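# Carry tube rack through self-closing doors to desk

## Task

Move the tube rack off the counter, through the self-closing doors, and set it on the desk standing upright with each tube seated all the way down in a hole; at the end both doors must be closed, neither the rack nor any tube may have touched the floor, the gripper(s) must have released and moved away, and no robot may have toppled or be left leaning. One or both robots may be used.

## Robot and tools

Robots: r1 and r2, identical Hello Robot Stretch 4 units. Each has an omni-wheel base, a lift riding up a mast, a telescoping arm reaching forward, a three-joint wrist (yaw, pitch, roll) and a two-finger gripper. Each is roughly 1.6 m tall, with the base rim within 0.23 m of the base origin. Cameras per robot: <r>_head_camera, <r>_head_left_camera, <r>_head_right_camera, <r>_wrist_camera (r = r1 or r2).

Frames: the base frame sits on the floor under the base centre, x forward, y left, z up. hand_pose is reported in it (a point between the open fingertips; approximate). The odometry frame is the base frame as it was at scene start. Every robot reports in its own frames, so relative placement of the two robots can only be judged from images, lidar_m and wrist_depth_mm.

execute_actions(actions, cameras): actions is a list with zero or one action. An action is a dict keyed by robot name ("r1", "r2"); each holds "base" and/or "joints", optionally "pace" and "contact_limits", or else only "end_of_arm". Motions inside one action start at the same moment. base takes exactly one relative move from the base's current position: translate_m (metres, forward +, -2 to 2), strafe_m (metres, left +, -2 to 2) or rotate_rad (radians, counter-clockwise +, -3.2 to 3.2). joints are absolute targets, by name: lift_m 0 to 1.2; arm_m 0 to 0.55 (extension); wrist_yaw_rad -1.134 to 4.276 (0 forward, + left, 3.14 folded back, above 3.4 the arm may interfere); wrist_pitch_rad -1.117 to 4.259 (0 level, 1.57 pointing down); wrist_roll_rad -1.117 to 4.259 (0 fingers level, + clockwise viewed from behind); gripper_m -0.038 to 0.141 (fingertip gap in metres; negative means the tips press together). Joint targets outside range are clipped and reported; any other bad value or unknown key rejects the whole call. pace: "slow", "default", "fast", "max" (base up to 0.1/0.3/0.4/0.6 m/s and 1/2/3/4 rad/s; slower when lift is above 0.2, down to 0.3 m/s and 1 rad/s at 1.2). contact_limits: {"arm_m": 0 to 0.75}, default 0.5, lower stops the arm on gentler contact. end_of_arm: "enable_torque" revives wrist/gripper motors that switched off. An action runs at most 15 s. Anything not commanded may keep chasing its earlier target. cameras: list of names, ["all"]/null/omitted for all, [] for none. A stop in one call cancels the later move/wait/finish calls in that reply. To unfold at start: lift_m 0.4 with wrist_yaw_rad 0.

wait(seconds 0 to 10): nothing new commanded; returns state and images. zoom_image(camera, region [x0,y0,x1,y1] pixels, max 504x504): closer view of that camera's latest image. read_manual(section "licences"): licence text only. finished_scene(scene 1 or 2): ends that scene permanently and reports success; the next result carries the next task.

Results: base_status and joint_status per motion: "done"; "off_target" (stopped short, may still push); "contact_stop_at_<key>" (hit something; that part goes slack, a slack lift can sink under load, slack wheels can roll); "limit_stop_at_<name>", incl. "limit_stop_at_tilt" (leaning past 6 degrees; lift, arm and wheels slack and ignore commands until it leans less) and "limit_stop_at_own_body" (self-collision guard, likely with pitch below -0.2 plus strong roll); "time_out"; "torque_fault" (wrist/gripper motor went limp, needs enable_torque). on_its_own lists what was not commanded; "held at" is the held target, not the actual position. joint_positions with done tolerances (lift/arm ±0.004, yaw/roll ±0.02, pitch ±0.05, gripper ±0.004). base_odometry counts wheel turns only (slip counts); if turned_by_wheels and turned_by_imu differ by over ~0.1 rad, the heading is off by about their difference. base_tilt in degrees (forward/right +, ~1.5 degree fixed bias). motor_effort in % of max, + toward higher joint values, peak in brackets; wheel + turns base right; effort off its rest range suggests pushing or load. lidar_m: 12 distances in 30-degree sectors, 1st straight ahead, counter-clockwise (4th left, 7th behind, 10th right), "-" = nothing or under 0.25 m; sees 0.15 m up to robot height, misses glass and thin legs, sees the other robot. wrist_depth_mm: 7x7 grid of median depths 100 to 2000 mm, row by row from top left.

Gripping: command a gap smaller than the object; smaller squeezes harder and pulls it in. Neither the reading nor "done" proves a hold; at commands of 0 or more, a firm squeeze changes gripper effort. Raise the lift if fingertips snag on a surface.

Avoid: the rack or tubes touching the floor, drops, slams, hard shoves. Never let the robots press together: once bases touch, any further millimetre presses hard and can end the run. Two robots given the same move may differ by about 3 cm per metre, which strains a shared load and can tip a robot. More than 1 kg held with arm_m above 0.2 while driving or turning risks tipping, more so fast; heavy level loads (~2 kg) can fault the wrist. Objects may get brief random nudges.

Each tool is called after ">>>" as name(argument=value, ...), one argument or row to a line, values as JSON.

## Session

>>> execute_actions(
  actions=[],
)

Scene clock: 0.00 s.
r1.base_odometry: x=+0.000 y=+0.000 heading=+0.000 (m, m, rad; r1's odometry frame)
r1.turned_by_wheels: +0.000 (rad since the last result)
r1.turned_by_imu: +0.000 (rad since the last result)
r1.base_tilt: forward=+0.0 right=+0.2 (deg)
r1.lidar_m: 0.80 0.82 1.10 1.21 1.19 1.66 2.27 2.34 3.08 1.18 1.22 0.88
r1.base_status: not commanded
r1.joint_positions: lift_m=+0.204 arm_m=-0.003 wrist_yaw_rad=+3.207 wrist_pitch_rad=+0.006 wrist_roll_rad=+0.000 gripper_m=+0.057
r1.joint_status: not commanded
r1.motor_effort: lift_m=+19 arm_m=+0 wrist_yaw_rad=+1 wrist_pitch_rad=-6 wrist_roll_rad=+2 gripper_m=-2 wheel_0=+0 wheel_1=-1 wheel_2=+0 (%)
r1.hand_pose: x=-0.1252 y=+0.0685 z=+0.3809 quat_wxyz=(-0.033, -0.003, +0.000, +0.999) (m; r1's base frame)
r1.wrist_depth_mm: - 134 134 - - - 1661 / - - 132 - - - 1661 / - 110 132 - - - 1661 / - 123 151 - - - 1708 / 198 - - - - - 1708 / 216 1618 208 1661 202 1576 1464 / 603 960 1042 146 960 1008 1025
r2.base_odometry: x=+0.000 y=+0.000 heading=+0.000 (m, m, rad; r2's odometry frame)
r2.turned_by_wheels: +0.000 (rad since the last result)
r2.turned_by_imu: +0.000 (rad since the last result)
r2.base_tilt: forward=-0.2 right=+0.2 (deg)
r2.lidar_m: 2.48 1.63 1.51 1.18 0.75 0.67 0.69 0.87 1.22 1.22 2.70 2.44
r2.base_status: not commanded
r2.joint_positions: lift_m=+0.266 arm_m=+0.001 wrist_yaw_rad=+3.184 wrist_pitch_rad=-0.010 wrist_roll_rad=+0.010 gripper_m=+0.057
r2.joint_status: not commanded
r2.motor_effort: lift_m=+17 arm_m=-1 wrist_yaw_rad=+3 wrist_pitch_rad=-5 wrist_roll_rad=+0 gripper_m=-3 wheel_0=+0 wheel_1=-1 wheel_2=+0 (%)
r2.hand_pose: x=-0.1200 y=+0.0751 z=+0.4467 quat_wxyz=(-0.021, +0.005, +0.005, +1.000) (m; r2's base frame)
r2.wrist_depth_mm: - - 139 831 741 676 627 / - - 139 820 750 683 627 / - 113 141 798 750 691 634 / 148 145 253 842 759 683 627 / 216 1078 946 820 750 683 634 / 216 1098 202 820 200 683 634 / 217 891 917 - 750 668 634
pictures: r1_head_camera, r1_head_left_camera, r1_head_right_camera, r1_wrist_camera, r2_head_camera, r2_head_left_camera, r2_head_right_camera, r2_wrist_camera
Images, in order (width x height): r1_head_camera 420x560, r1_head_left_camera 420x672, r1_head_right_camera 420x672, r1_wrist_camera 616x392, r2_head_camera 420x560, r2_head_left_camera 420x672, r2_head_right_camera 420x672, r2_wrist_camera 616x392.

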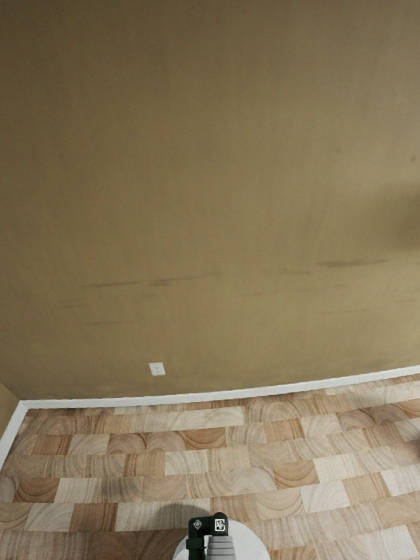

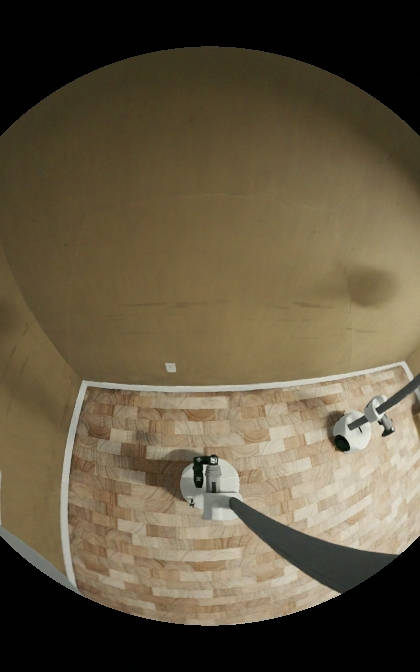

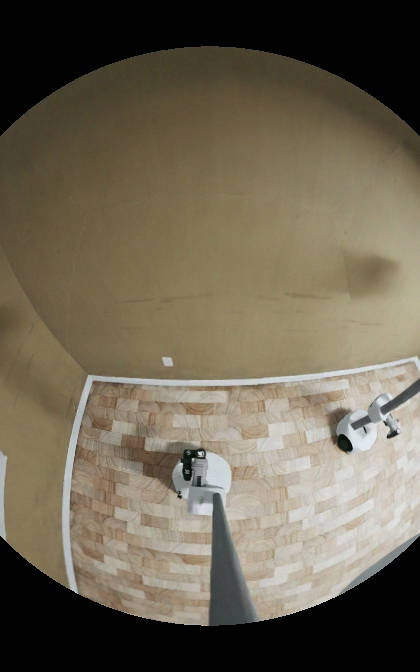

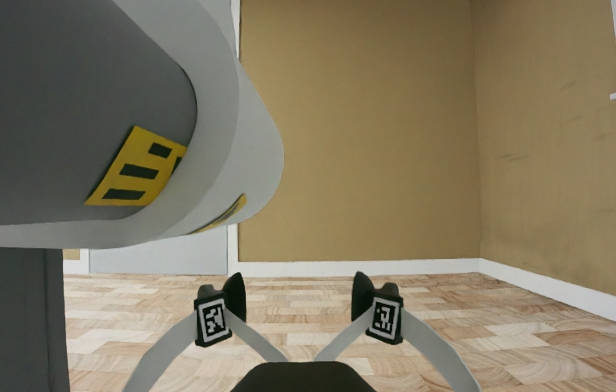

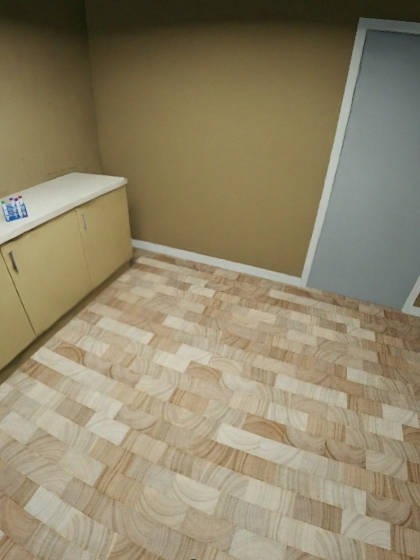

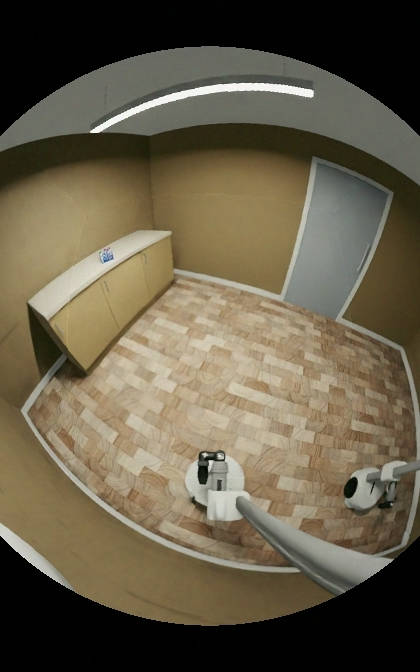

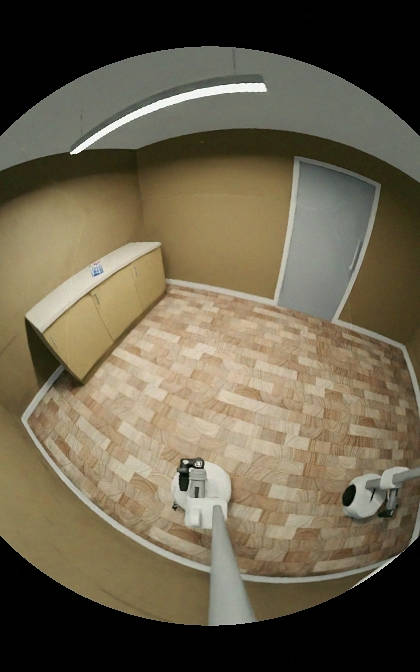

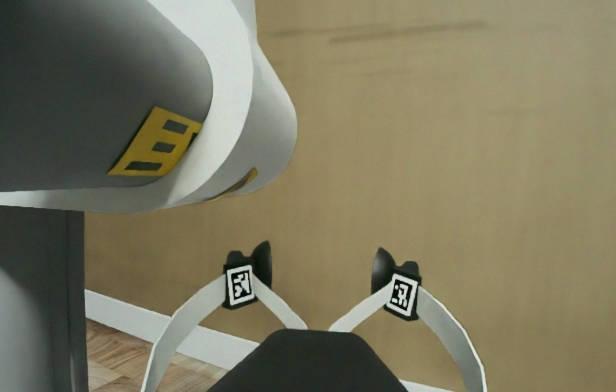

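>>> execute_actions(
  actions=[
    {"r1":{"base":{"rotate_rad":-3.02},"joints":{"lift_m":0.76,"wrist_yaw_rad":0,"gripper_m":0.1},"pace":"fast"},"r2":{"base":{"rotate_rad":1.13},"joints":{"lift_m":0.86,"wrist_yaw_rad":0,"wrist_pitch_rad":0.2,"gripper_m":0.141},"pace":"fast"}},
  ],
  cameras=["r1_head_camera","r1_wrist_camera","r2_head_camera","r2_wrist_camera"],
)

Scene clock: 3.70 s.
r1.base_odometry: x=+0.000 y=+0.000 heading=-3.020 (m, m, rad; r1's odometry frame)
r1.turned_by_wheels: -3.020 (rad since the last result)
r1.turned_by_imu: -3.061 (rad since the last result)
r1.base_tilt: forward=+0.0 right=+0.2 (deg)
r1.lidar_m: 2.25 2.41 2.96 1.17 1.11 0.84 0.79 0.88 1.23 1.18 1.27 1.87
r1.base_status: done
r1.joint_positions: lift_m=+0.760 arm_m=-0.003 wrist_yaw_rad=+0.000 wrist_pitch_rad=+0.006 wrist_roll_rad=+0.000 gripper_m=+0.100
r1.joint_status: all done
r1.motor_effort: lift_m=+26(28) arm_m=+0(0) wrist_yaw_rad=-1(4) wrist_pitch_rad=-6(7) wrist_roll_rad=+0(0) gripper_m=-1(2) wheel_0=+0(7) wheel_1=+1(8) wheel_2=+0(7) (%)
r1.hand_pose: x=+0.4569 y=-0.0873 z=+0.9360 quat_wxyz=(+1.000, +0.000, +0.003, +0.000) (m; r1's base frame)
r1.wrist_depth_mm: - - - - - - 1808 / - - - - - - 1808 / - - - - - - 1808 / - - - - - - 1863 / - - - - - - 1808 / - - 219 - 211 - 1863 / - - - 145 - - 1756
r2.base_odometry: x=+0.000 y=+0.000 heading=+1.130 (m, m, rad; r2's odometry frame)
r2.turned_by_wheels: +1.130 (rad since the last result)
r2.turned_by_imu: +1.139 (rad since the last result)
r2.base_tilt: forward=-0.1 right=+0.2 (deg)
r2.lidar_m: 1.50 1.05 0.74 0.67 0.71 0.90 1.19 1.26 2.58 2.44 2.31 1.57
r2.base_status: done
r2.joint_positions: lift_m=+0.860 arm_m=+0.001 wrist_yaw_rad=+0.000 wrist_pitch_rad=+0.202 wrist_roll_rad=+0.010 gripper_m=+0.141
r2.joint_status: all done
r2.motor_effort: lift_m=+22(25) arm_m=+0(0) wrist_yaw_rad=-1(8) wrist_pitch_rad=-4(3) wrist_roll_rad=+1(0) gripper_m=-1(5) wheel_0=+0(6) wheel_1=+0(8) wheel_2=+1(8) (%)
r2.hand_pose: x=+0.4546 y=-0.0873 z=+0.9800 quat_wxyz=(+0.995, +0.005, +0.101, +0.000) (m; r2's base frame)
r2.wrist_depth_mm: 1138 1618 1661 1756 1708 1708 1756 / 1182 1708 1808 1756 1756 1808 1808 / 1182 1756 1863 1808 1430 1661 1397 / 1182 1756 1863 1863 1308 1336 1336 / 1205 1661 - - 1397 1366 1397 / 1182 1576 1808 1366 1397 1464 1464 / 1138 1464 1499 - 1576 1499 1618
pictures: r1_head_camera, r1_wrist_camera, r2_head_camera, r2_wrist_camera
Images, in order (width x height): r1_head_camera 420x560, r1_wrist_camera 616x392, r2_head_camera 420x560, r2_wrist_camera 616x392.

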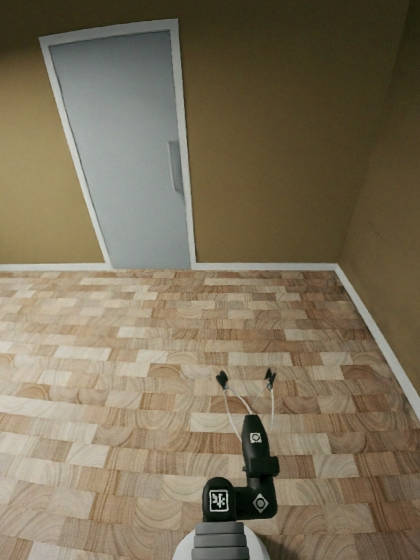

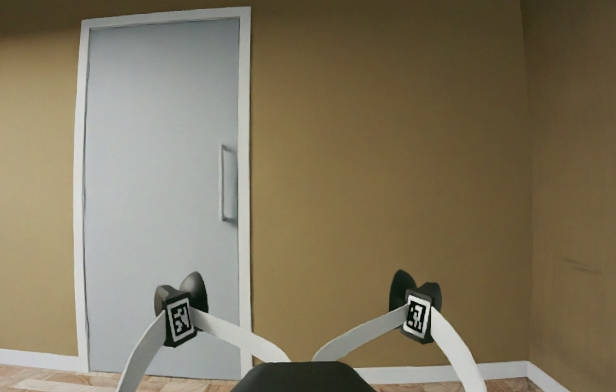

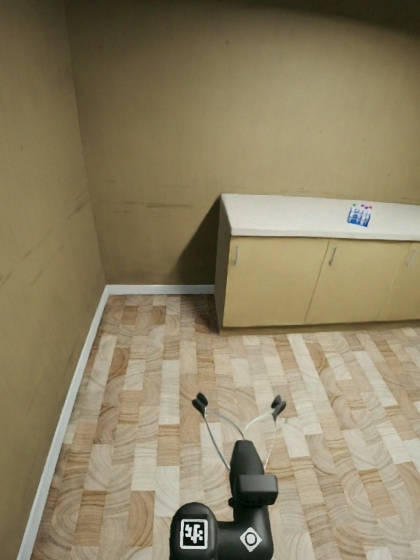

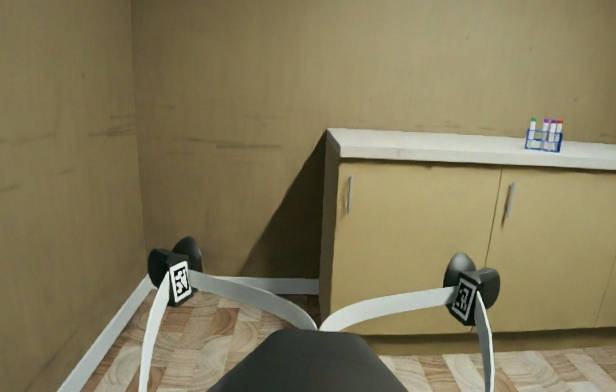

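>>> execute_actions(
  actions=[
    {"r1":{"base":{"rotate_rad":0.575},"joints":{"lift_m":0.8},"pace":"fast"},"r2":{"base":{"rotate_rad":-0.76},"pace":"fast"}},
  ],
  cameras=[],
)

>>> execute_actions(
  actions=[
    {"r1":{"base":{"translate_m":1.66},"pace":"max"},"r2":{"base":{"translate_m":1.27},"pace":"max"}},
  ],
  cameras=[],
)

>>> execute_actions(
  actions=[
    {"r1":{"base":{"rotate_rad":-1.065},"joints":{"arm_m":0.3},"pace":"fast"},"r2":{"base":{"rotate_rad":0.72},"pace":"fast"}},
  ],
  cameras=["r1_wrist_camera","r2_head_camera","r2_wrist_camera"],
)

Scene clock: 6.07 s.
r1.base_odometry: x=+0.000 y=+0.000 heading=-2.445 (m, m, rad; r1's odometry frame)
r1.turned_by_wheels: +0.575 (rad since the last result)
r1.turned_by_imu: +0.582 (rad since the last result)
r1.base_tilt: forward=+0.1 right=+0.3 (deg)
r1.lidar_m: 2.46 2.95 1.17 1.05 0.82 0.79 0.88 1.24 1.21 1.32 2.02 2.27
r1.base_status: done
r1.joint_positions: lift_m=+0.800 arm_m=-0.002 wrist_yaw_rad=+0.000 wrist_pitch_rad=+0.006 wrist_roll_rad=+0.000 gripper_m=+0.100
r1.joint_status: all done
r1.motor_effort: lift_m=+26(27) arm_m=-1(0) wrist_yaw_rad=+0(1) wrist_pitch_rad=-7(7) wrist_roll_rad=+1(1) gripper_m=-1(3) wheel_0=-1(7) wheel_1=-1(5) wheel_2=+0(9) (%)
r1.hand_pose: x=+0.4569 y=-0.0874 z=+0.9760 quat_wxyz=(+1.000, +0.000, +0.003, +0.000) (m; r1's base frame)
r1.wrist_depth_mm: - - - - - 1921 1708 / - - - - - 1921 1756 / - - - - - 1983 1808 / - - - - - 1863 1756 / - - - - - 1921 1708 / - - 220 - 211 1921 1756 / - - - 145 - 1708 1708
r2.base_odometry: x=+0.000 y=+0.000 heading=+0.370 (m, m, rad; r2's odometry frame)
r2.turned_by_wheels: -0.760 (rad since the last result)
r2.turned_by_imu: -0.766 (rad since the last result)
r2.base_tilt: forward=-0.1 right=+0.2 (deg)
r2.lidar_m: 1.81 1.50 1.54 0.83 0.67 0.66 0.77 1.29 1.20 2.92 2.47 2.44
r2.base_status: done
r2.joint_positions: lift_m=+0.860 arm_m=+0.001 wrist_yaw_rad=+0.000 wrist_pitch_rad=+0.202 wrist_roll_rad=+0.010 gripper_m=+0.141
r2.joint_status: not commanded
r2.motor_effort: lift_m=+22(22) arm_m=+0(0) wrist_yaw_rad=+2(1) wrist_pitch_rad=-4(4) wrist_roll_rad=+0(0) gripper_m=+0(1) wheel_0=+1(2) wheel_1=+0(6) wheel_2=+0(7) (%)
r2.hand_pose: x=+0.4546 y=-0.0874 z=+0.9800 quat_wxyz=(+0.995, +0.005, +0.101, -0.001) (m; r2's base frame)
r2.wrist_depth_mm: 1499 1808 - - - - 1708 / 1618 1863 - - - - 1756 / 1205 1430 1661 - - - 1756 / 1205 1397 1618 - - - 1808 / 1229 1366 1756 - - - 1863 / 1255 1464 1661 1863 1708 1708 1808 / 1336 1499 1576 - 1576 1537 1618
pictures: none
No camera images: the call's "cameras" was empty. Leave "cameras" out to get every camera's image.

Scene clock: 11.50 s.
r1.base_odometry: x=-1.273 y=-1.065 heading=-2.445 (m, m, rad; r1's odometry frame)
r1.turned_by_wheels: +0.000 (rad since the last result)
r1.turned_by_imu: -0.007 (rad since the last result)
r1.base_tilt: forward=+0.0 right=+0.2 (deg)
r1.lidar_m: 1.02 1.53 1.19 1.17 2.20 2.14 2.34 2.25 2.22 1.22 0.95 0.92
r1.base_status: done
r1.joint_positions: lift_m=+0.800 arm_m=-0.002 wrist_yaw_rad=+0.000 wrist_pitch_rad=+0.006 wrist_roll_rad=+0.000 gripper_m=+0.100
r1.joint_status: not commanded
r1.motor_effort: lift_m=+24(25) arm_m=+0(0) wrist_yaw_rad=+0(0) wrist_pitch_rad=-7(6) wrist_roll_rad=+0(1) gripper_m=+0(1) wheel_0=+0(6) wheel_1=+1(7) wheel_2=+2(12) (%)
r1.hand_pose: x=+0.4569 y=-0.0874 z=+0.9761 quat_wxyz=(+1.000, +0.000, +0.003, +0.000) (m; r1's base frame)
r1.wrist_depth_mm: 1756 1366 1060 904 759 668 609 / 1756 1336 1060 904 759 668 603 / 1708 1336 1060 891 759 676 609 / 1708 1308 1078 878 759 668 609 / 1661 1281 1042 891 759 676 603 / 1708 1308 219 891 211 661 603 / 1708 1205 1078 145 750 634 603
r2.base_odometry: x=+1.184 y=+0.460 heading=+0.370 (m, m, rad; r2's odometry frame)
r2.turned_by_wheels: +0.000 (rad since the last result)
r2.turned_by_imu: -0.006 (rad since the last result)
r2.base_tilt: forward=-0.1 right=+0.2 (deg)
r2.lidar_m: 0.77 0.64 0.62 0.73 1.63 1.63 1.84 3.03 1.17 1.21 1.50 1.50
r2.base_status: done
r2.joint_positions: lift_m=+0.860 arm_m=+0.001 wrist_yaw_rad=+0.000 wrist_pitch_rad=+0.202 wrist_roll_rad=+0.010 gripper_m=+0.141
r2.joint_status: not commanded
r2.motor_effort: lift_m=+22(22) arm_m=-1(0) wrist_yaw_rad=+3(1) wrist_pitch_rad=-5(5) wrist_roll_rad=+1(1) gripper_m=+1(1) wheel_0=-1(2) wheel_1=-2(6) wheel_2=+0(6) (%)
r2.hand_pose: x=+0.4546 y=-0.0874 z=+0.9800 quat_wxyz=(+0.995, +0.005, +0.101, +0.000) (m; r2's base frame)
r2.wrist_depth_mm: 904 1042 1205 1499 1366 1118 991 / 931 1078 1281 1576 1366 1182 1025 / 931 1025 1229 1576 1430 1205 1042 / 580 603 691 842 1366 1229 1078 / 492 554 699 904 1464 1205 1138 / 517 580 691 842 1464 1160 1118 / 530 603 741 - 1499 1255 1138
pictures: none
No camera images: the call's "cameras" was empty. Leave "cameras" out to get every camera's image.

Scene clock: 13.20 s.
r1.base_odometry: x=-1.273 y=-1.065 heading=+2.773 (m, m, rad; r1's odometry frame)
r1.turned_by_wheels: -1.065 (rad since the last result)
r1.turned_by_imu: -1.080 (rad since the last result)
r1.base_tilt: forward=+0.0 right=+0.1 (deg)
r1.lidar_m: 0.96 0.93 1.00 1.46 1.19 1.15 2.21 2.16 2.32 2.22 2.19 1.25
r1.base_status: done
r1.joint_positions: lift_m=+0.800 arm_m=+0.299 wrist_yaw_rad=+0.000 wrist_pitch_rad=+0.006 wrist_roll_rad=+0.000 gripper_m=+0.100
r1.joint_status: all done
r1.motor_effort: lift_m=+24(24) arm_m=+7(8) wrist_yaw_rad=+1(1) wrist_pitch_rad=-7(7) wrist_roll_rad=+0(1) gripper_m=-2(2) wheel_0=-1(6) wheel_1=-1(11) wheel_2=+0(6) (%)
r1.hand_pose: x=+0.7582 y=-0.0874 z=+0.9762 quat_wxyz=(+1.000, +0.000, +0.003, +0.000) (m; r1's base frame)
r1.wrist_depth_mm: 439 473 521 574 668 778 904 / 433 469 530 569 661 759 904 / 433 477 530 569 661 768 878 / 433 469 525 574 661 759 891 / 430 466 525 569 654 750 878 / 427 459 218 580 211 759 878 / 427 449 512 146 647 759 891
r2.base_odometry: x=+1.184 y=+0.460 heading=+1.090 (m, m, rad; r2's odometry frame)
r2.turned_by_wheels: +0.720 (rad since the last result)
r2.turned_by_imu: +0.726 (rad since the last result)
r2.base_tilt: forward=-0.1 right=+0.2 (deg)
r2.lidar_m: 0.63 0.64 0.83 1.63 1.65 2.10 3.52 1.17 1.62 1.49 1.06 0.69
r2.base_status: done
r2.joint_positions: lift_m=+0.860 arm_m=+0.001 wrist_yaw_rad=+0.000 wrist_pitch_rad=+0.202 wrist_roll_rad=+0.010 gripper_m=+0.141
r2.joint_status: not commanded
r2.motor_effort: lift_m=+22(22) arm_m=+0(0) wrist_yaw_rad=-1(2) wrist_pitch_rad=-5(3) wrist_roll_rad=+0(1) gripper_m=-1(1) wheel_0=+0(7) wheel_1=+0(6) wheel_2=+0(9) (%)
r2.hand_pose: x=+0.4546 y=-0.0874 z=+0.9800 quat_wxyz=(+0.995, +0.005, +0.101, +0.000) (m; r2's base frame)
r2.wrist_depth_mm: 891 917 917 946 960 976 976 / 917 960 960 976 991 1008 1025 / 976 976 1008 960 1025 1042 1078 / 585 597 564 549 668 683 715 / 430 433 445 455 462 473 488 / 469 473 484 484 496 512 525 / 488 496 504 - 525 539 549
pictures: r1_wrist_camera, r2_head_camera, r2_wrist_camera
Images, in order (width x height): r1_wrist_camera 616x392, r2_head_camera 420x560, r2_wrist_camera 616x392.

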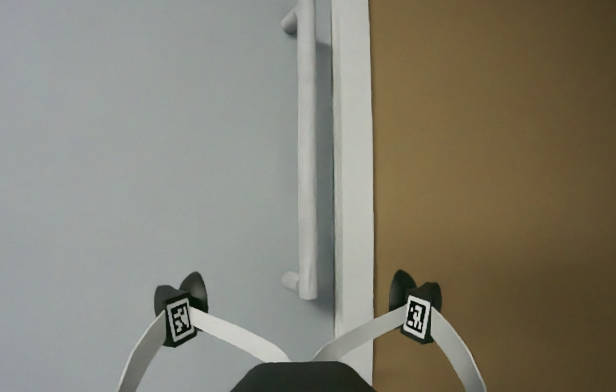

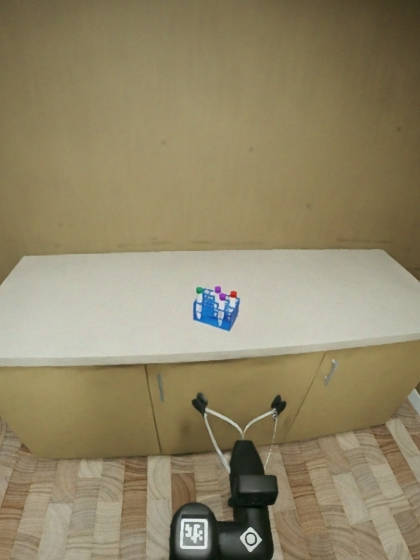

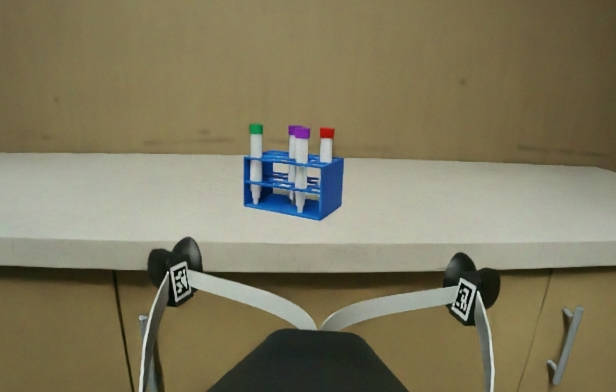

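>>> execute_actions(
  actions=[],
)

Scene clock: 14.30 s.
r1.base_odometry: x=-1.273 y=-1.065 heading=+2.773 (m, m, rad; r1's odometry frame)
r1.turned_by_wheels: +0.000 (rad since the last result)
r1.turned_by_imu: +0.000 (rad since the last result)
r1.base_tilt: forward=-0.1 right=+0.4 (deg)
r1.lidar_m: 0.98 0.92 0.99 1.50 1.17 1.15 2.22 2.16 2.30 2.20 2.21 1.21
r1.base_status: done
r1.joint_positions: lift_m=+0.800 arm_m=+0.299 wrist_yaw_rad=+0.000 wrist_pitch_rad=+0.006 wrist_roll_rad=+0.000 gripper_m=+0.100
r1.joint_status: all done
r1.motor_effort: lift_m=+24(24) arm_m=+7(8) wrist_yaw_rad=+0(1) wrist_pitch_rad=-6(7) wrist_roll_rad=+1(1) gripper_m=+0(2) wheel_0=-1(6) wheel_1=-1(11) wheel_2=+0(6) (%)
r1.hand_pose: x=+0.7582 y=-0.0874 z=+0.9762 quat_wxyz=(+1.000, +0.000, +0.003, +0.000) (m; r1's base frame)
r1.wrist_depth_mm: 436 473 525 564 668 778 904 / 430 473 521 574 661 768 904 / 433 469 517 569 654 750 891 / 430 473 525 569 661 768 878 / 430 469 521 569 654 759 878 / 427 455 220 585 211 750 891 / 427 449 512 145 640 750 891
r2.base_odometry: x=+1.184 y=+0.460 heading=+1.090 (m, m, rad; r2's odometry frame)
r2.turned_by_wheels: +0.000 (rad since the last result)
r2.turned_by_imu: +0.000 (rad since the last result)
r2.base_tilt: forward=-0.2 right=+0.2 (deg)
r2.lidar_m: 0.63 0.66 0.83 1.61 1.66 2.08 3.51 1.18 1.62 1.49 1.05 0.70
r2.base_status: done
r2.joint_positions: lift_m=+0.860 arm_m=+0.001 wrist_yaw_rad=+0.000 wrist_pitch_rad=+0.202 wrist_roll_rad=+0.010 gripper_m=+0.141
r2.joint_status: not commanded
r2.motor_effort: lift_m=+22(22) arm_m=+0(0) wrist_yaw_rad=-1(2) wrist_pitch_rad=-4(3) wrist_roll_rad=+0(1) gripper_m=-1(1) wheel_0=+0(7) wheel_1=+1(6) wheel_2=+0(9) (%)
r2.hand_pose: x=+0.4546 y=-0.0874 z=+0.9800 quat_wxyz=(+0.995, +0.005, +0.101, +0.000) (m; r2's base frame)
r2.wrist_depth_mm: 904 904 931 946 946 960 991 / 931 960 960 976 991 1008 1025 / 946 976 991 976 1025 1060 1078 / 580 603 564 554 668 676 715 / 436 433 449 452 462 469 480 / 469 477 484 484 496 508 525 / 488 492 504 - 525 539 549
pictures: r1_head_camera, r1_head_left_camera, r1_head_right_camera, r1_wrist_camera, r2_head_camera, r2_head_left_camera, r2_head_right_camera, r2_wrist_camera
Images, in order (width x height): r1_head_camera 420x560, r1_head_left_camera 420x672, r1_head_right_camera 420x672, r1_wrist_camera 616x392, r2_head_camera 420x560, r2_head_left_camera 420x672, r2_head_right_camera 420x672, r2_wrist_camera 616x392.

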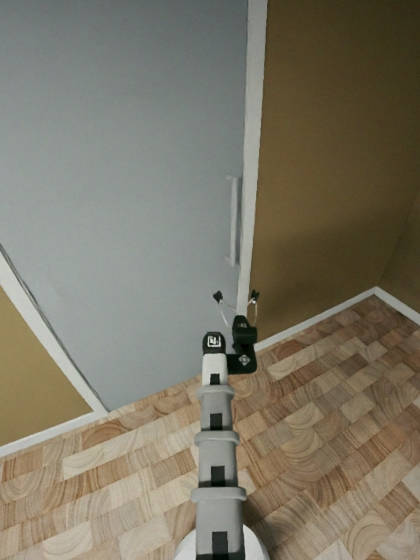

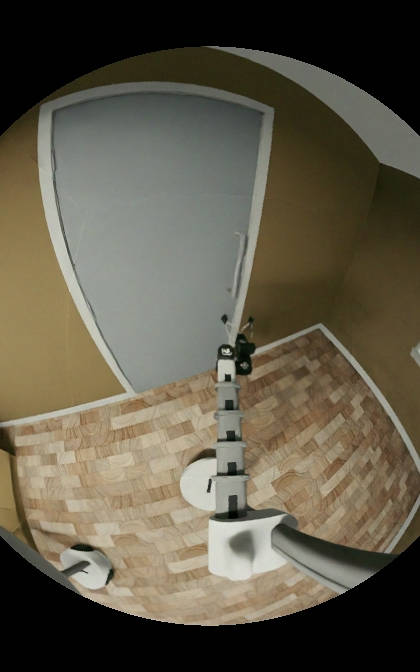

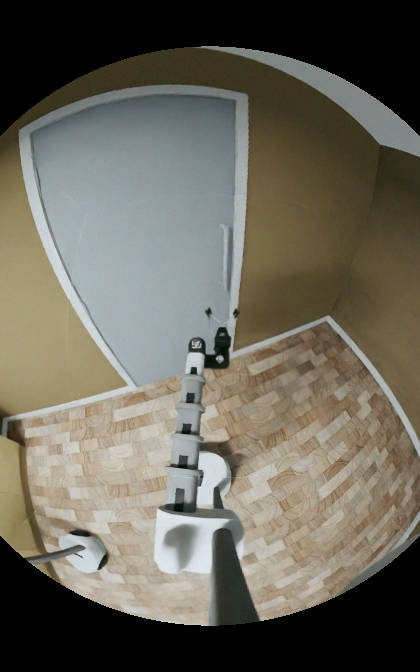

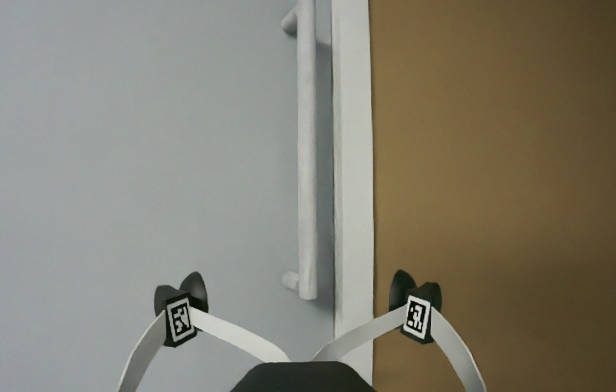

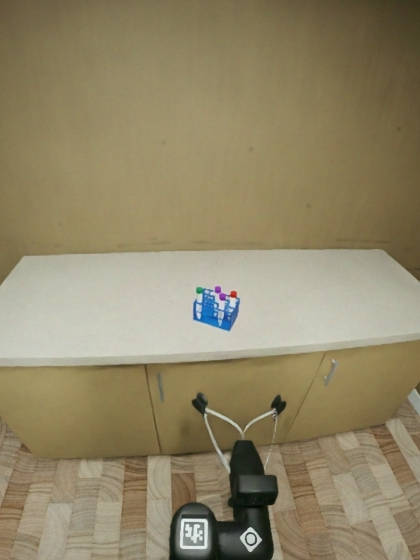

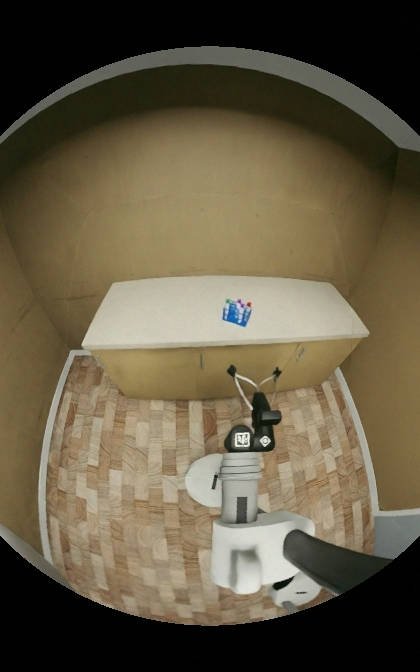

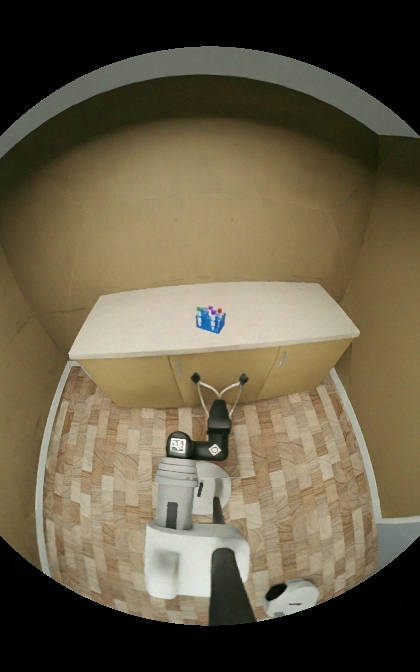

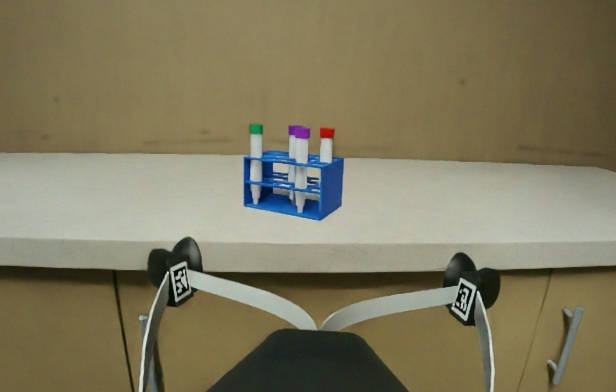

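>>> execute_actions(
  actions=[
    {"r1":{"base":{"translate_m":0.09},"joints":{"arm_m":0.44,"lift_m":0.83,"gripper_m":0.08}},"r2":{"base":{"rotate_rad":-0.45}}},
  ],
  cameras=[],
)

>>> execute_actions(
  actions=[
    {"r2":{"base":{"strafe_m":0.38}}},
  ],
  cameras=["r1_wrist_camera","r2_wrist_camera","r2_head_camera"],
)

Scene clock: 16.57 s.
r1.base_odometry: x=-1.357 y=-1.033 heading=+2.773 (m, m, rad; r1's odometry frame)
r1.turned_by_wheels: +0.000 (rad since the last result)
r1.turned_by_imu: -0.001 (rad since the last result)
r1.base_tilt: forward=+0.1 right=+0.2 (deg)
r1.lidar_m: 0.86 0.85 0.91 1.36 1.30 1.23 2.29 2.25 2.40 2.18 2.14 1.17
r1.base_status: done
r1.joint_positions: lift_m=+0.830 arm_m=+0.439 wrist_yaw_rad=+0.000 wrist_pitch_rad=+0.006 wrist_roll_rad=+0.000 gripper_m=+0.080
r1.joint_status: all done
r1.motor_effort: lift_m=+26(27) arm_m=+7(8) wrist_yaw_rad=+0(1) wrist_pitch_rad=-6(7) wrist_roll_rad=+0(0) gripper_m=-1(1) wheel_0=+0(5) wheel_1=+1(7) wheel_2=+1(9) (%)
r1.hand_pose: x=+0.8982 y=-0.0874 z=+1.0060 quat_wxyz=(+1.000, +0.000, +0.003, +0.000) (m; r1's base frame)
r1.wrist_depth_mm: 258 281 312 340 377 462 535 / 258 282 314 340 377 459 530 / 258 281 314 336 375 452 525 / 256 279 312 330 373 452 525 / 255 279 310 329 373 452 521 / 254 274 210 329 213 449 521 / 255 268 303 144 368 452 517
r2.base_odometry: x=+1.184 y=+0.460 heading=+0.640 (m, m, rad; r2's odometry frame)
r2.turned_by_wheels: -0.450 (rad since the last result)
r2.turned_by_imu: -0.454 (rad since the last result)
r2.base_tilt: forward=-0.1 right=+0.2 (deg)
r2.lidar_m: 0.66 0.62 0.65 0.87 1.61 1.66 2.24 3.46 1.24 1.59 1.50 0.92
r2.base_status: done
r2.joint_positions: lift_m=+0.860 arm_m=+0.001 wrist_yaw_rad=+0.000 wrist_pitch_rad=+0.202 wrist_roll_rad=+0.010 gripper_m=+0.141
r2.joint_status: not commanded
r2.motor_effort: lift_m=+22(22) arm_m=+0(0) wrist_yaw_rad=+0(1) wrist_pitch_rad=-5(5) wrist_roll_rad=+0(1) gripper_m=+1(1) wheel_0=+3(7) wheel_1=+2(6) wheel_2=+0(4) (%)
r2.hand_pose: x=+0.4546 y=-0.0874 z=+0.9800 quat_wxyz=(+0.995, +0.005, +0.101, -0.001) (m; r2's base frame)
r2.wrist_depth_mm: 854 917 1025 1182 1308 1336 1118 / 878 946 1060 1205 1397 1366 1138 / 508 960 1060 1182 1397 1397 1160 / 504 569 621 640 741 866 1160 / 436 473 549 640 759 904 1182 / 455 500 569 640 768 891 1205 / 473 521 591 - 866 1060 1255
pictures: none
No camera images: the call's "cameras" was empty. Leave "cameras" out to get every camera's image.

Scene clock: 19.17 s.
r1.base_odometry: x=-1.357 y=-1.033 heading=+2.773 (m, m, rad; r1's odometry frame)
r1.turned_by_wheels: +0.000 (rad since the last result)
r1.turned_by_imu: -0.001 (rad since the last result)
r1.base_tilt: forward=+0.2 right=+0.0 (deg)
r1.lidar_m: 0.87 0.84 0.92 1.34 1.80 1.57 2.32 2.25 2.44 2.20 2.15 1.12
r1.base_status: not commanded
r1.joint_positions: lift_m=+0.830 arm_m=+0.439 wrist_yaw_rad=+0.000 wrist_pitch_rad=+0.006 wrist_roll_rad=+0.000 gripper_m=+0.080
r1.joint_status: not commanded
r1.motor_effort: lift_m=+25(26) arm_m=+7(7) wrist_yaw_rad=+0(0) wrist_pitch_rad=-7(6) wrist_roll_rad=-1(0) gripper_m=+0(1) wheel_0=+0(0) wheel_1=+0(0) wheel_2=+1(1) (%)
r1.hand_pose: x=+0.8982 y=-0.0874 z=+1.0060 quat_wxyz=(+1.000, +0.000, +0.003, +0.000) (m; r1's base frame)
r1.wrist_depth_mm: 259 282 314 338 377 459 530 / 257 281 312 338 377 455 535 / 257 281 314 336 375 455 525 / 258 282 312 332 375 449 517 / 256 279 309 330 373 445 521 / 255 276 210 329 213 455 521 / 256 270 303 144 366 445 517
r2.base_odometry: x=+0.957 y=+0.764 heading=+0.640 (m, m, rad; r2's odometry frame)
r2.turned_by_wheels: +0.000 (rad since the last result)
r2.turned_by_imu: -0.001 (rad since the last result)
r2.base_tilt: forward=-0.1 right=+0.2 (deg)
r2.lidar_m: 0.46 0.42 0.44 1.37 1.30 1.36 1.78 3.69 1.57 1.93 1.83 0.65
r2.base_status: done
r2.joint_positions: lift_m=+0.860 arm_m=+0.001 wrist_yaw_rad=+0.000 wrist_pitch_rad=+0.202 wrist_roll_rad=+0.010 gripper_m=+0.141
r2.joint_status: not commanded
r2.motor_effort: lift_m=+22(22) arm_m=-1(1) wrist_yaw_rad=+1(1) wrist_pitch_rad=-4(4) wrist_roll_rad=+1(0) gripper_m=+1(0) wheel_0=+0(13) wheel_1=-1(9) wheel_2=+0(8) (%)
r2.hand_pose: x=+0.4546 y=-0.0874 z=+0.9800 quat_wxyz=(+0.995, +0.005, +0.101, -0.001) (m; r2's base frame)
r2.wrist_depth_mm: 683 750 831 946 1078 1255 1397 / 699 768 878 976 1138 1336 1397 / 723 798 904 991 1182 1366 1430 / 585 603 621 500 661 691 707 / 387 397 389 418 449 508 676 / 286 294 319 355 462 530 750 / 265 304 357 - 521 634 820
pictures: r1_wrist_camera, r2_head_camera, r2_wrist_camera
Images, in order (width x height): r1_wrist_camera 616x392, r2_head_camera 420x560, r2_wrist_camera 616x392.

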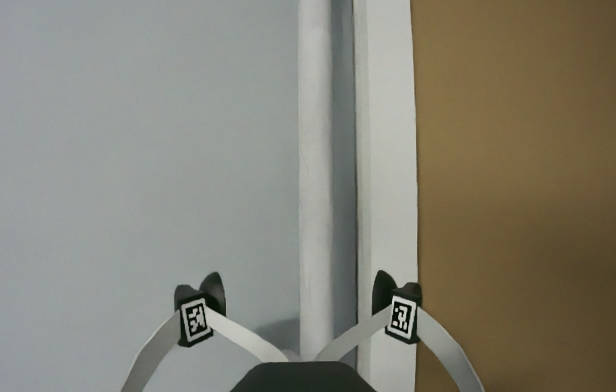

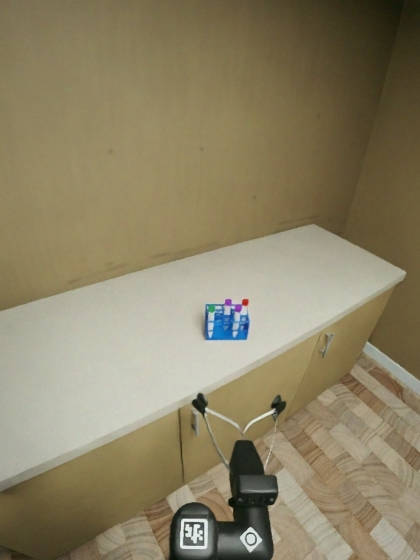

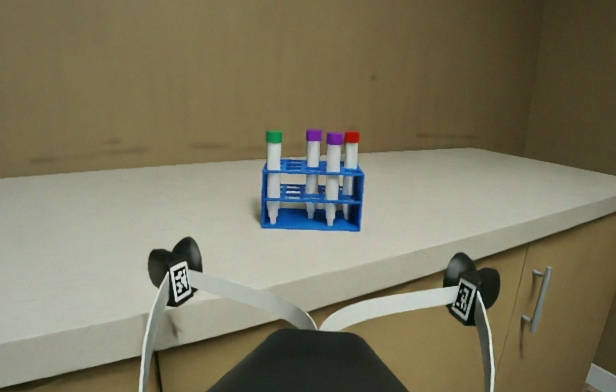

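>>> execute_actions(
  actions=[
    {"r1":{"base":{"strafe_m":-0.01},"joints":{"arm_m":0.495,"gripper_m":0.07}},"r2":{"joints":{"arm_m":0.2}}},
  ],
  cameras=["r1_wrist_camera","r2_wrist_camera"],
)

Scene clock: 21.27 s.
r1.base_odometry: x=-1.354 y=-1.023 heading=+2.773 (m, m, rad; r1's odometry frame)
r1.turned_by_wheels: +0.000 (rad since the last result)
r1.turned_by_imu: -0.001 (rad since the last result)
r1.base_tilt: forward=+0.2 right=+0.1 (deg)
r1.lidar_m: 0.88 0.85 0.91 1.37 1.91 1.58 2.29 2.23 2.42 2.17 2.15 1.14
r1.base_status: done
r1.joint_positions: lift_m=+0.830 arm_m=+0.494 wrist_yaw_rad=+0.000 wrist_pitch_rad=+0.006 wrist_roll_rad=+0.000 gripper_m=+0.070
r1.joint_status: all done
r1.motor_effort: lift_m=+26(26) arm_m=+7(8) wrist_yaw_rad=+0(1) wrist_pitch_rad=-7(6) wrist_roll_rad=-1(0) gripper_m=-1(2) wheel_0=-1(7) wheel_1=+0(7) wheel_2=+0(1) (%)
r1.hand_pose: x=+0.9531 y=-0.0874 z=+1.0060 quat_wxyz=(+1.000, +0.000, +0.003, +0.000) (m; r1's base frame)
r1.wrist_depth_mm: 220 241 267 221 322 392 455 / 220 240 266 220 319 389 452 / 220 239 266 219 319 387 449 / 220 239 264 219 317 384 445 / 218 239 264 219 315 382 449 / 217 237 209 219 199 382 436 / 218 229 258 144 309 384 439
r2.base_odometry: x=+0.957 y=+0.764 heading=+0.640 (m, m, rad; r2's odometry frame)
r2.turned_by_wheels: +0.000 (rad since the last result)
r2.turned_by_imu: +0.000 (rad since the last result)
r2.base_tilt: forward=-0.1 right=+0.2 (deg)
r2.lidar_m: 0.46 0.42 0.43 1.38 1.31 1.34 1.80 3.68 1.58 1.92 1.82 0.66
r2.base_status: not commanded
r2.joint_positions: lift_m=+0.860 arm_m=+0.199 wrist_yaw_rad=+0.000 wrist_pitch_rad=+0.202 wrist_roll_rad=+0.010 gripper_m=+0.141
r2.joint_status: all done
r2.motor_effort: lift_m=+22(22) arm_m=+5(5) wrist_yaw_rad=+2(0) wrist_pitch_rad=-5(4) wrist_roll_rad=+0(0) gripper_m=-1(1) wheel_0=+0(0) wheel_1=-1(1) wheel_2=+0(0) (%)
r2.hand_pose: x=+0.6527 y=-0.0874 z=+0.9800 quat_wxyz=(+0.995, +0.005, +0.101, +0.000) (m; r2's base frame)
r2.wrist_depth_mm: 559 615 691 768 891 1042 1229 / 574 634 707 809 917 1098 1281 / 597 654 732 831 960 1118 1336 / 580 591 549 306 591 683 707 / 382 392 289 319 373 430 433 / 285 279 285 291 282 279 312 / 234 235 247 - 250 257 340
pictures: r1_wrist_camera, r2_wrist_camera
Images, in order (width x height): r1_wrist_camera 616x392, r2_wrist_camera 616x392.

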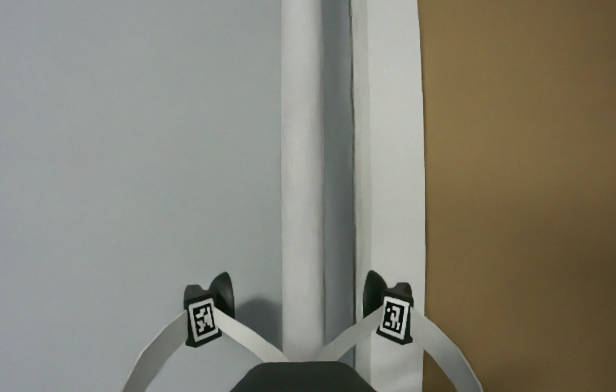

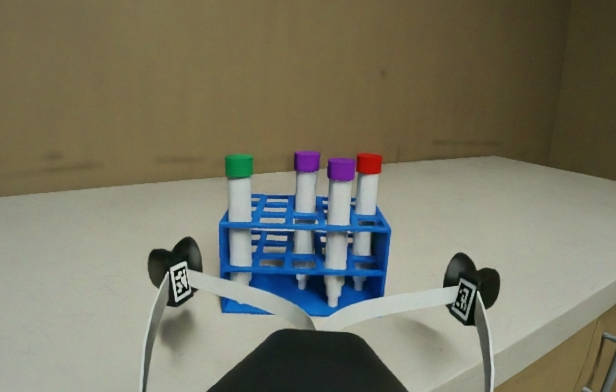

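>>> execute_actions(
  actions=[
    {"r1":{"joints":{"arm_m":0.502,"gripper_m":-0.02}},"r2":{"base":{"strafe_m":0.008},"joints":{"lift_m":0.833}}},
  ],
  cameras=[],
)

>>> execute_actions(
  actions=[
    {"r1":{"base":{"strafe_m":-0.04},"joints":{"arm_m":0.38},"pace":"slow"},"r2":{"joints":{"arm_m":0.28}}},
  ],
  cameras=["r1_head_camera","r2_wrist_camera"],
)

Scene clock: 23.27 s.
r1.base_odometry: x=-1.354 y=-1.023 heading=+2.773 (m, m, rad; r1's odometry frame)
r1.turned_by_wheels: +0.000 (rad since the last result)
r1.turned_by_imu: -0.001 (rad since the last result)
r1.base_tilt: forward=+0.2 right=+0.3 (deg)
r1.lidar_m: 0.88 0.84 0.94 1.35 1.92 1.57 2.32 2.25 2.41 2.18 2.15 1.13
r1.base_status: not commanded
r1.joint_positions: lift_m=+0.830 arm_m=+0.501 wrist_yaw_rad=-0.004 wrist_pitch_rad=+0.006 wrist_roll_rad=+0.000 gripper_m=-0.019
r1.joint_status: all done
r1.motor_effort: lift_m=+26(26) arm_m=+5(7) wrist_yaw_rad=+11(11) wrist_pitch_rad=-8(6) wrist_roll_rad=+1(1) gripper_m=-13(26) wheel_0=-4(4) wheel_1=-1(1) wheel_2=-2(2) (%)
r1.hand_pose: x=+0.9602 y=-0.0885 z=+1.0060 quat_wxyz=(+1.000, +0.000, +0.003, -0.002) (m; r1's base frame)
r1.wrist_depth_mm: 209 227 252 203 315 392 452 / 207 225 251 202 314 384 445 / 207 227 251 202 312 384 442 / 207 225 251 200 310 382 442 / 206 226 249 201 307 379 442 / 206 224 204 196 200 379 433 / 206 150 239 193 303 353 439
r2.base_odometry: x=+0.952 y=+0.771 heading=+0.640 (m, m, rad; r2's odometry frame)
r2.turned_by_wheels: +0.000 (rad since the last result)
r2.turned_by_imu: +0.000 (rad since the last result)
r2.base_tilt: forward=-0.1 right=+0.2 (deg)
r2.lidar_m: 0.46 0.41 0.42 1.36 1.29 1.34 1.78 3.67 1.60 1.94 1.82 0.65
r2.base_status: done
r2.joint_positions: lift_m=+0.833 arm_m=+0.199 wrist_yaw_rad=+0.000 wrist_pitch_rad=+0.202 wrist_roll_rad=+0.010 gripper_m=+0.141
r2.joint_status: all done
r2.motor_effort: lift_m=+13(20) arm_m=+5(5) wrist_yaw_rad=-1(1) wrist_pitch_rad=-5(4) wrist_roll_rad=+0(1) gripper_m=+2(1) wheel_0=+1(9) wheel_1=-2(7) wheel_2=+0(0) (%)
r2.hand_pose: x=+0.6527 y=-0.0874 z=+0.9537 quat_wxyz=(+0.995, +0.005, +0.101, +0.000) (m; r2's base frame)
r2.wrist_depth_mm: 554 609 676 768 878 1025 1205 / 569 627 707 788 931 1078 1281 / 585 654 715 788 904 1078 1336 / 492 504 433 309 310 574 591 / 324 330 289 301 319 364 368 / 241 237 240 247 238 238 281 / 199 199 210 - 213 233 355
pictures: none
No camera images: the call's "cameras" was empty. Leave "cameras" out to get every camera's image.

Scene clock: 25.77 s.
r1.base_odometry: x=-1.339 y=-0.986 heading=+2.773 (m, m, rad; r1's odometry frame)
r1.turned_by_wheels: +0.000 (rad since the last result)
r1.turned_by_imu: +0.000 (rad since the last result)
r1.base_tilt: forward=-0.1 right=+0.2 (deg)
r1.lidar_m: 0.79 0.80 0.92 1.43 1.93 1.60 2.30 2.21 2.40 2.15 2.11 1.16
r1.base_status: done
r1.joint_positions: lift_m=+0.830 arm_m=+0.381 wrist_yaw_rad=-0.001 wrist_pitch_rad=+0.006 wrist_roll_rad=+0.000 gripper_m=-0.019
r1.joint_status: all done
r1.motor_effort: lift_m=+25(25) arm_m=-7(9) wrist_yaw_rad=+2(27) wrist_pitch_rad=-8(7) wrist_roll_rad=+1(0) gripper_m=-16(20) wheel_0=+2(12) wheel_1=-1(7) wheel_2=+0(4) (%)
r1.hand_pose: x=+0.8406 y=-0.0876 z=+1.0060 quat_wxyz=(+1.000, +0.000, +0.003, +0.000) (m; r1's base frame)
r1.wrist_depth_mm: 224 238 255 202 488 574 676 / 225 237 254 200 488 569 661 / 224 237 253 199 488 564 654 / 223 236 253 198 488 564 647 / 223 236 253 197 484 569 661 / 223 236 197 195 187 554 647 / 221 153 246 191 469 549 647
r2.base_odometry: x=+0.952 y=+0.771 heading=+0.640 (m, m, rad; r2's odometry frame)
r2.turned_by_wheels: +0.000 (rad since the last result)
r2.turned_by_imu: +0.000 (rad since the last result)
r2.base_tilt: forward=-0.1 right=+0.2 (deg)
r2.lidar_m: 0.44 0.41 0.45 1.38 1.29 1.34 1.77 3.68 1.62 1.92 1.82 0.67
r2.base_status: not commanded
r2.joint_positions: lift_m=+0.833 arm_m=+0.279 wrist_yaw_rad=+0.000 wrist_pitch_rad=+0.202 wrist_roll_rad=+0.010 gripper_m=+0.141
r2.joint_status: all done
r2.motor_effort: lift_m=+13(13) arm_m=+4(6) wrist_yaw_rad=+2(1) wrist_pitch_rad=-4(5) wrist_roll_rad=+0(0) gripper_m=+0(1) wheel_0=+1(1) wheel_1=-2(2) wheel_2=+0(0) (%)
r2.hand_pose: x=+0.7327 y=-0.0874 z=+0.9537 quat_wxyz=(+0.995, +0.005, +0.101, -0.001) (m; r2's base frame)
r2.wrist_depth_mm: 508 554 621 691 788 931 1098 / 517 569 640 723 820 991 1160 / 535 585 647 723 798 1008 1255 / 488 500 427 255 221 574 585 / 324 330 210 232 215 364 368 / 240 236 218 211 208 237 264 / 198 198 209 - 210 206 -
pictures: r1_head_camera, r2_wrist_camera
Images, in order (width x height): r1_head_camera 420x560, r2_wrist_camera 616x392.

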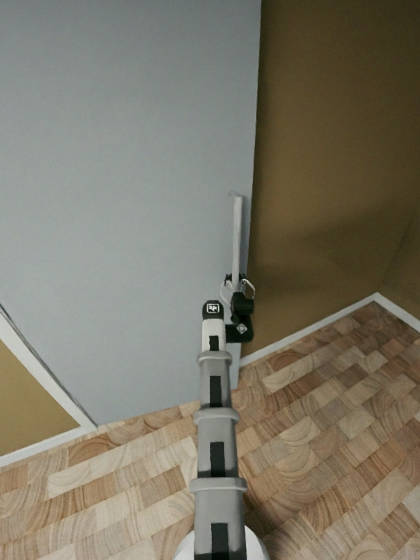

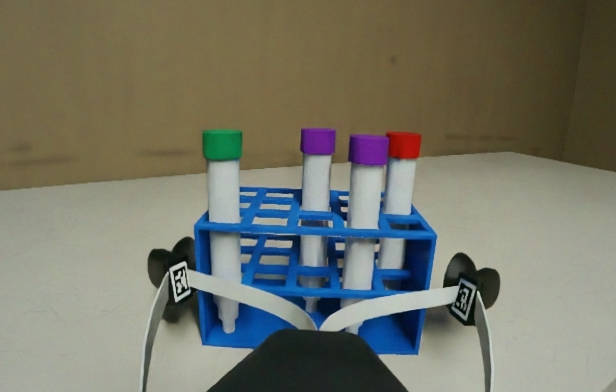

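>>> execute_actions(
  actions=[
    {"r1":{"base":{"strafe_m":-0.035},"joints":{"arm_m":0.28},"pace":"slow"},"r2":{"joints":{"arm_m":0.29,"gripper_m":0.075}}},
  ],
  cameras=["r2_wrist_camera"],
)

>>> execute_actions(
  actions=[
    {"r1":{"base":{"translate_m":-0.25},"pace":"slow"},"r2":{"joints":{"lift_m":0.89},"pace":"slow"}},
  ],
  cameras=["r1_head_left_camera","r2_wrist_camera"],
)

Scene clock: 31.77 s.
r1.base_odometry: x=-1.327 y=-0.954 heading=+2.775 (m, m, rad; r1's odometry frame)
r1.turned_by_wheels: +0.002 (rad since the last result)
r1.turned_by_imu: +0.001 (rad since the last result)
r1.base_tilt: forward=+0.0 right=+0.1 (deg)
r1.lidar_m: 0.68 0.73 0.94 1.41 1.99 1.61 2.25 2.21 2.37 2.10 2.06 1.18
r1.base_status: done
r1.joint_positions: lift_m=+0.830 arm_m=+0.281 wrist_yaw_rad=+0.012 wrist_pitch_rad=+0.007 wrist_roll_rad=+0.000 gripper_m=-0.019
r1.joint_status: all done
r1.on_its_own: wrist_yaw_rad is at rest, and its effort (-34) is outside its rest range (-13 to +13)
r1.motor_effort: lift_m=+26(26) arm_m=-7(8) wrist_yaw_rad=-34(45) wrist_pitch_rad=-8(9) wrist_roll_rad=+1(0) gripper_m=-17(20) wheel_0=+11(14) wheel_1=+4(7) wheel_2=+8(8) (%)
r1.hand_pose: x=+0.7417 y=-0.0840 z=+1.0059 quat_wxyz=(+1.000, +0.000, +0.003, +0.006) (m; r1's base frame)
r1.wrist_depth_mm: 241 249 258 267 609 707 820 / 241 249 257 266 609 691 809 / 239 249 256 265 603 691 798 / 239 246 255 266 603 699 788 / 239 248 256 264 597 691 788 / 238 244 198 188 585 691 798 / 237 160 252 185 270 691 788
r2.base_odometry: x=+0.952 y=+0.771 heading=+0.640 (m, m, rad; r2's odometry frame)
r2.turned_by_wheels: +0.000 (rad since the last result)
r2.turned_by_imu: -0.001 (rad since the last result)
r2.base_tilt: forward=-0.2 right=+0.2 (deg)
r2.lidar_m: 0.46 0.40 0.43 1.37 1.28 1.36 1.79 3.68 1.63 1.93 1.82 0.65
r2.base_status: not commanded
r2.joint_positions: lift_m=+0.833 arm_m=+0.289 wrist_yaw_rad=+0.000 wrist_pitch_rad=+0.203 wrist_roll_rad=+0.010 gripper_m=+0.076
r2.joint_status: all done
r2.motor_effort: lift_m=+13(13) arm_m=+5(5) wrist_yaw_rad=+0(0) wrist_pitch_rad=-6(7) wrist_roll_rad=+0(0) gripper_m=-26(25) wheel_0=+1(1) wheel_1=-2(2) wheel_2=+0(0) (%)
r2.hand_pose: x=+0.7426 y=-0.0874 z=+0.9535 quat_wxyz=(+0.995, +0.005, +0.101, -0.001) (m; r2's base frame)
r2.wrist_depth_mm: 504 544 615 691 778 917 1078 / 517 564 634 707 820 960 1138 / 530 585 627 707 788 991 1205 / 484 500 462 229 205 574 591 / 320 329 194 218 190 362 362 / 239 224 195 226 193 182 262 / 197 197 201 - 196 205 -
pictures: r2_wrist_camera
Images, in order (width x height): r2_wrist_camera 616x392.

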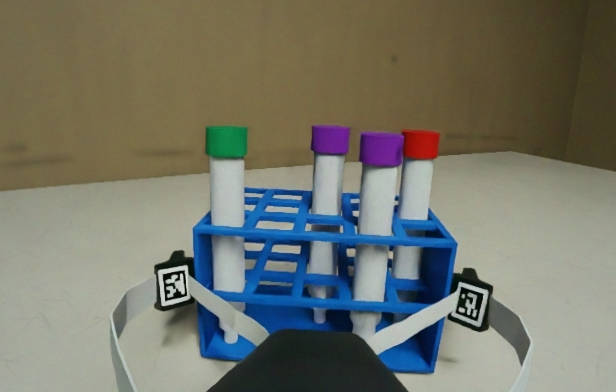

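Scene clock: 35.53 s.
r1.base_odometry: x=-1.093 y=-1.043 heading=+2.778 (m, m, rad; r1's odometry frame)
r1.turned_by_wheels: +0.003 (rad since the last result)
r1.turned_by_imu: +0.007 (rad since the last result)
r1.base_tilt: forward=+0.1 right=+0.2 (deg)
r1.lidar_m: 0.66 0.81 1.21 1.76 1.50 1.41 2.01 1.99 2.09 2.22 2.17 1.45
r1.base_status: done
r1.joint_positions: lift_m=+0.830 arm_m=+0.281 wrist_yaw_rad=+0.023 wrist_pitch_rad=+0.007 wrist_roll_rad=+0.000 gripper_m=-0.019
r1.joint_status: not commanded
r1.on_its_own: wrist_yaw_rad is at rest, and its effort (-66) is outside its rest range (-13 to +13)
r1.motor_effort: lift_m=+26(26) arm_m=-7(8) wrist_yaw_rad=-66(66) wrist_pitch_rad=-9(9) wrist_roll_rad=+0(0) gripper_m=-19(18) wheel_0=+16(16) wheel_1=+4(5) wheel_2=+16(16) (%)
r1.hand_pose: x=+0.7426 y=-0.0807 z=+1.0058 quat_wxyz=(+1.000, +0.000, +0.003, +0.012) (m; r1's base frame)
r1.wrist_depth_mm: 291 281 267 252 249 991 1118 / 291 279 266 252 248 991 1118 / 291 278 265 252 248 1008 1138 / 291 278 264 251 247 976 1118 / 289 276 265 251 246 976 1098 / 289 276 188 185 244 960 1098 / 287 158 190 181 174 960 1118
r2.base_odometry: x=+0.952 y=+0.771 heading=+0.640 (m, m, rad; r2's odometry frame)
r2.turned_by_wheels: +0.000 (rad since the last result)
r2.turned_by_imu: -0.001 (rad since the last result)
r2.base_tilt: forward=-0.1 right=+0.2 (deg)
r2.lidar_m: 0.43 0.41 0.44 1.38 1.30 1.34 1.78 3.68 1.44 1.92 1.83 0.65
r2.base_status: not commanded
r2.joint_positions: lift_m=+0.890 arm_m=+0.289 wrist_yaw_rad=+0.000 wrist_pitch_rad=+0.203 wrist_roll_rad=+0.010 gripper_m=+0.076
r2.joint_status: all done
r2.motor_effort: lift_m=+23(24) arm_m=+5(5) wrist_yaw_rad=+3(0) wrist_pitch_rad=-7(7) wrist_roll_rad=+0(1) gripper_m=-27(26) wheel_0=+1(1) wheel_1=-2(2) wheel_2=+0(0) (%)
r2.hand_pose: x=+0.7426 y=-0.0874 z=+1.0096 quat_wxyz=(+0.995, +0.005, +0.101, -0.001) (m; r2's base frame)
r2.wrist_depth_mm: 500 544 609 691 788 931 1078 / 508 564 627 715 820 960 1160 / 530 585 627 715 202 1025 1229 / 549 597 647 229 205 798 820 / 445 462 195 220 190 500 500 / 332 312 195 226 193 181 364 / 273 274 265 - 198 285 296
pictures: r1_head_left_camera, r2_wrist_camera
Images, in order (width x height): r1_head_left_camera 420x672, r2_wrist_camera 616x392.

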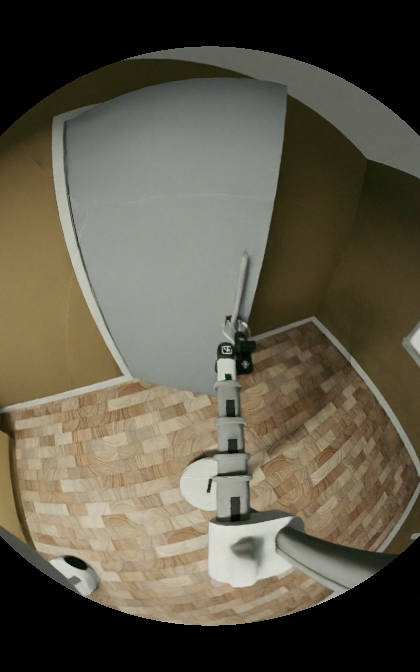

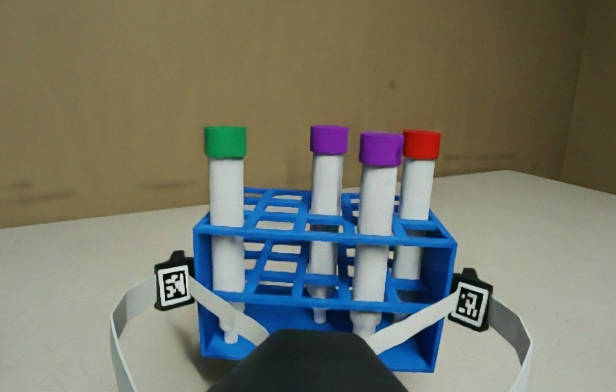

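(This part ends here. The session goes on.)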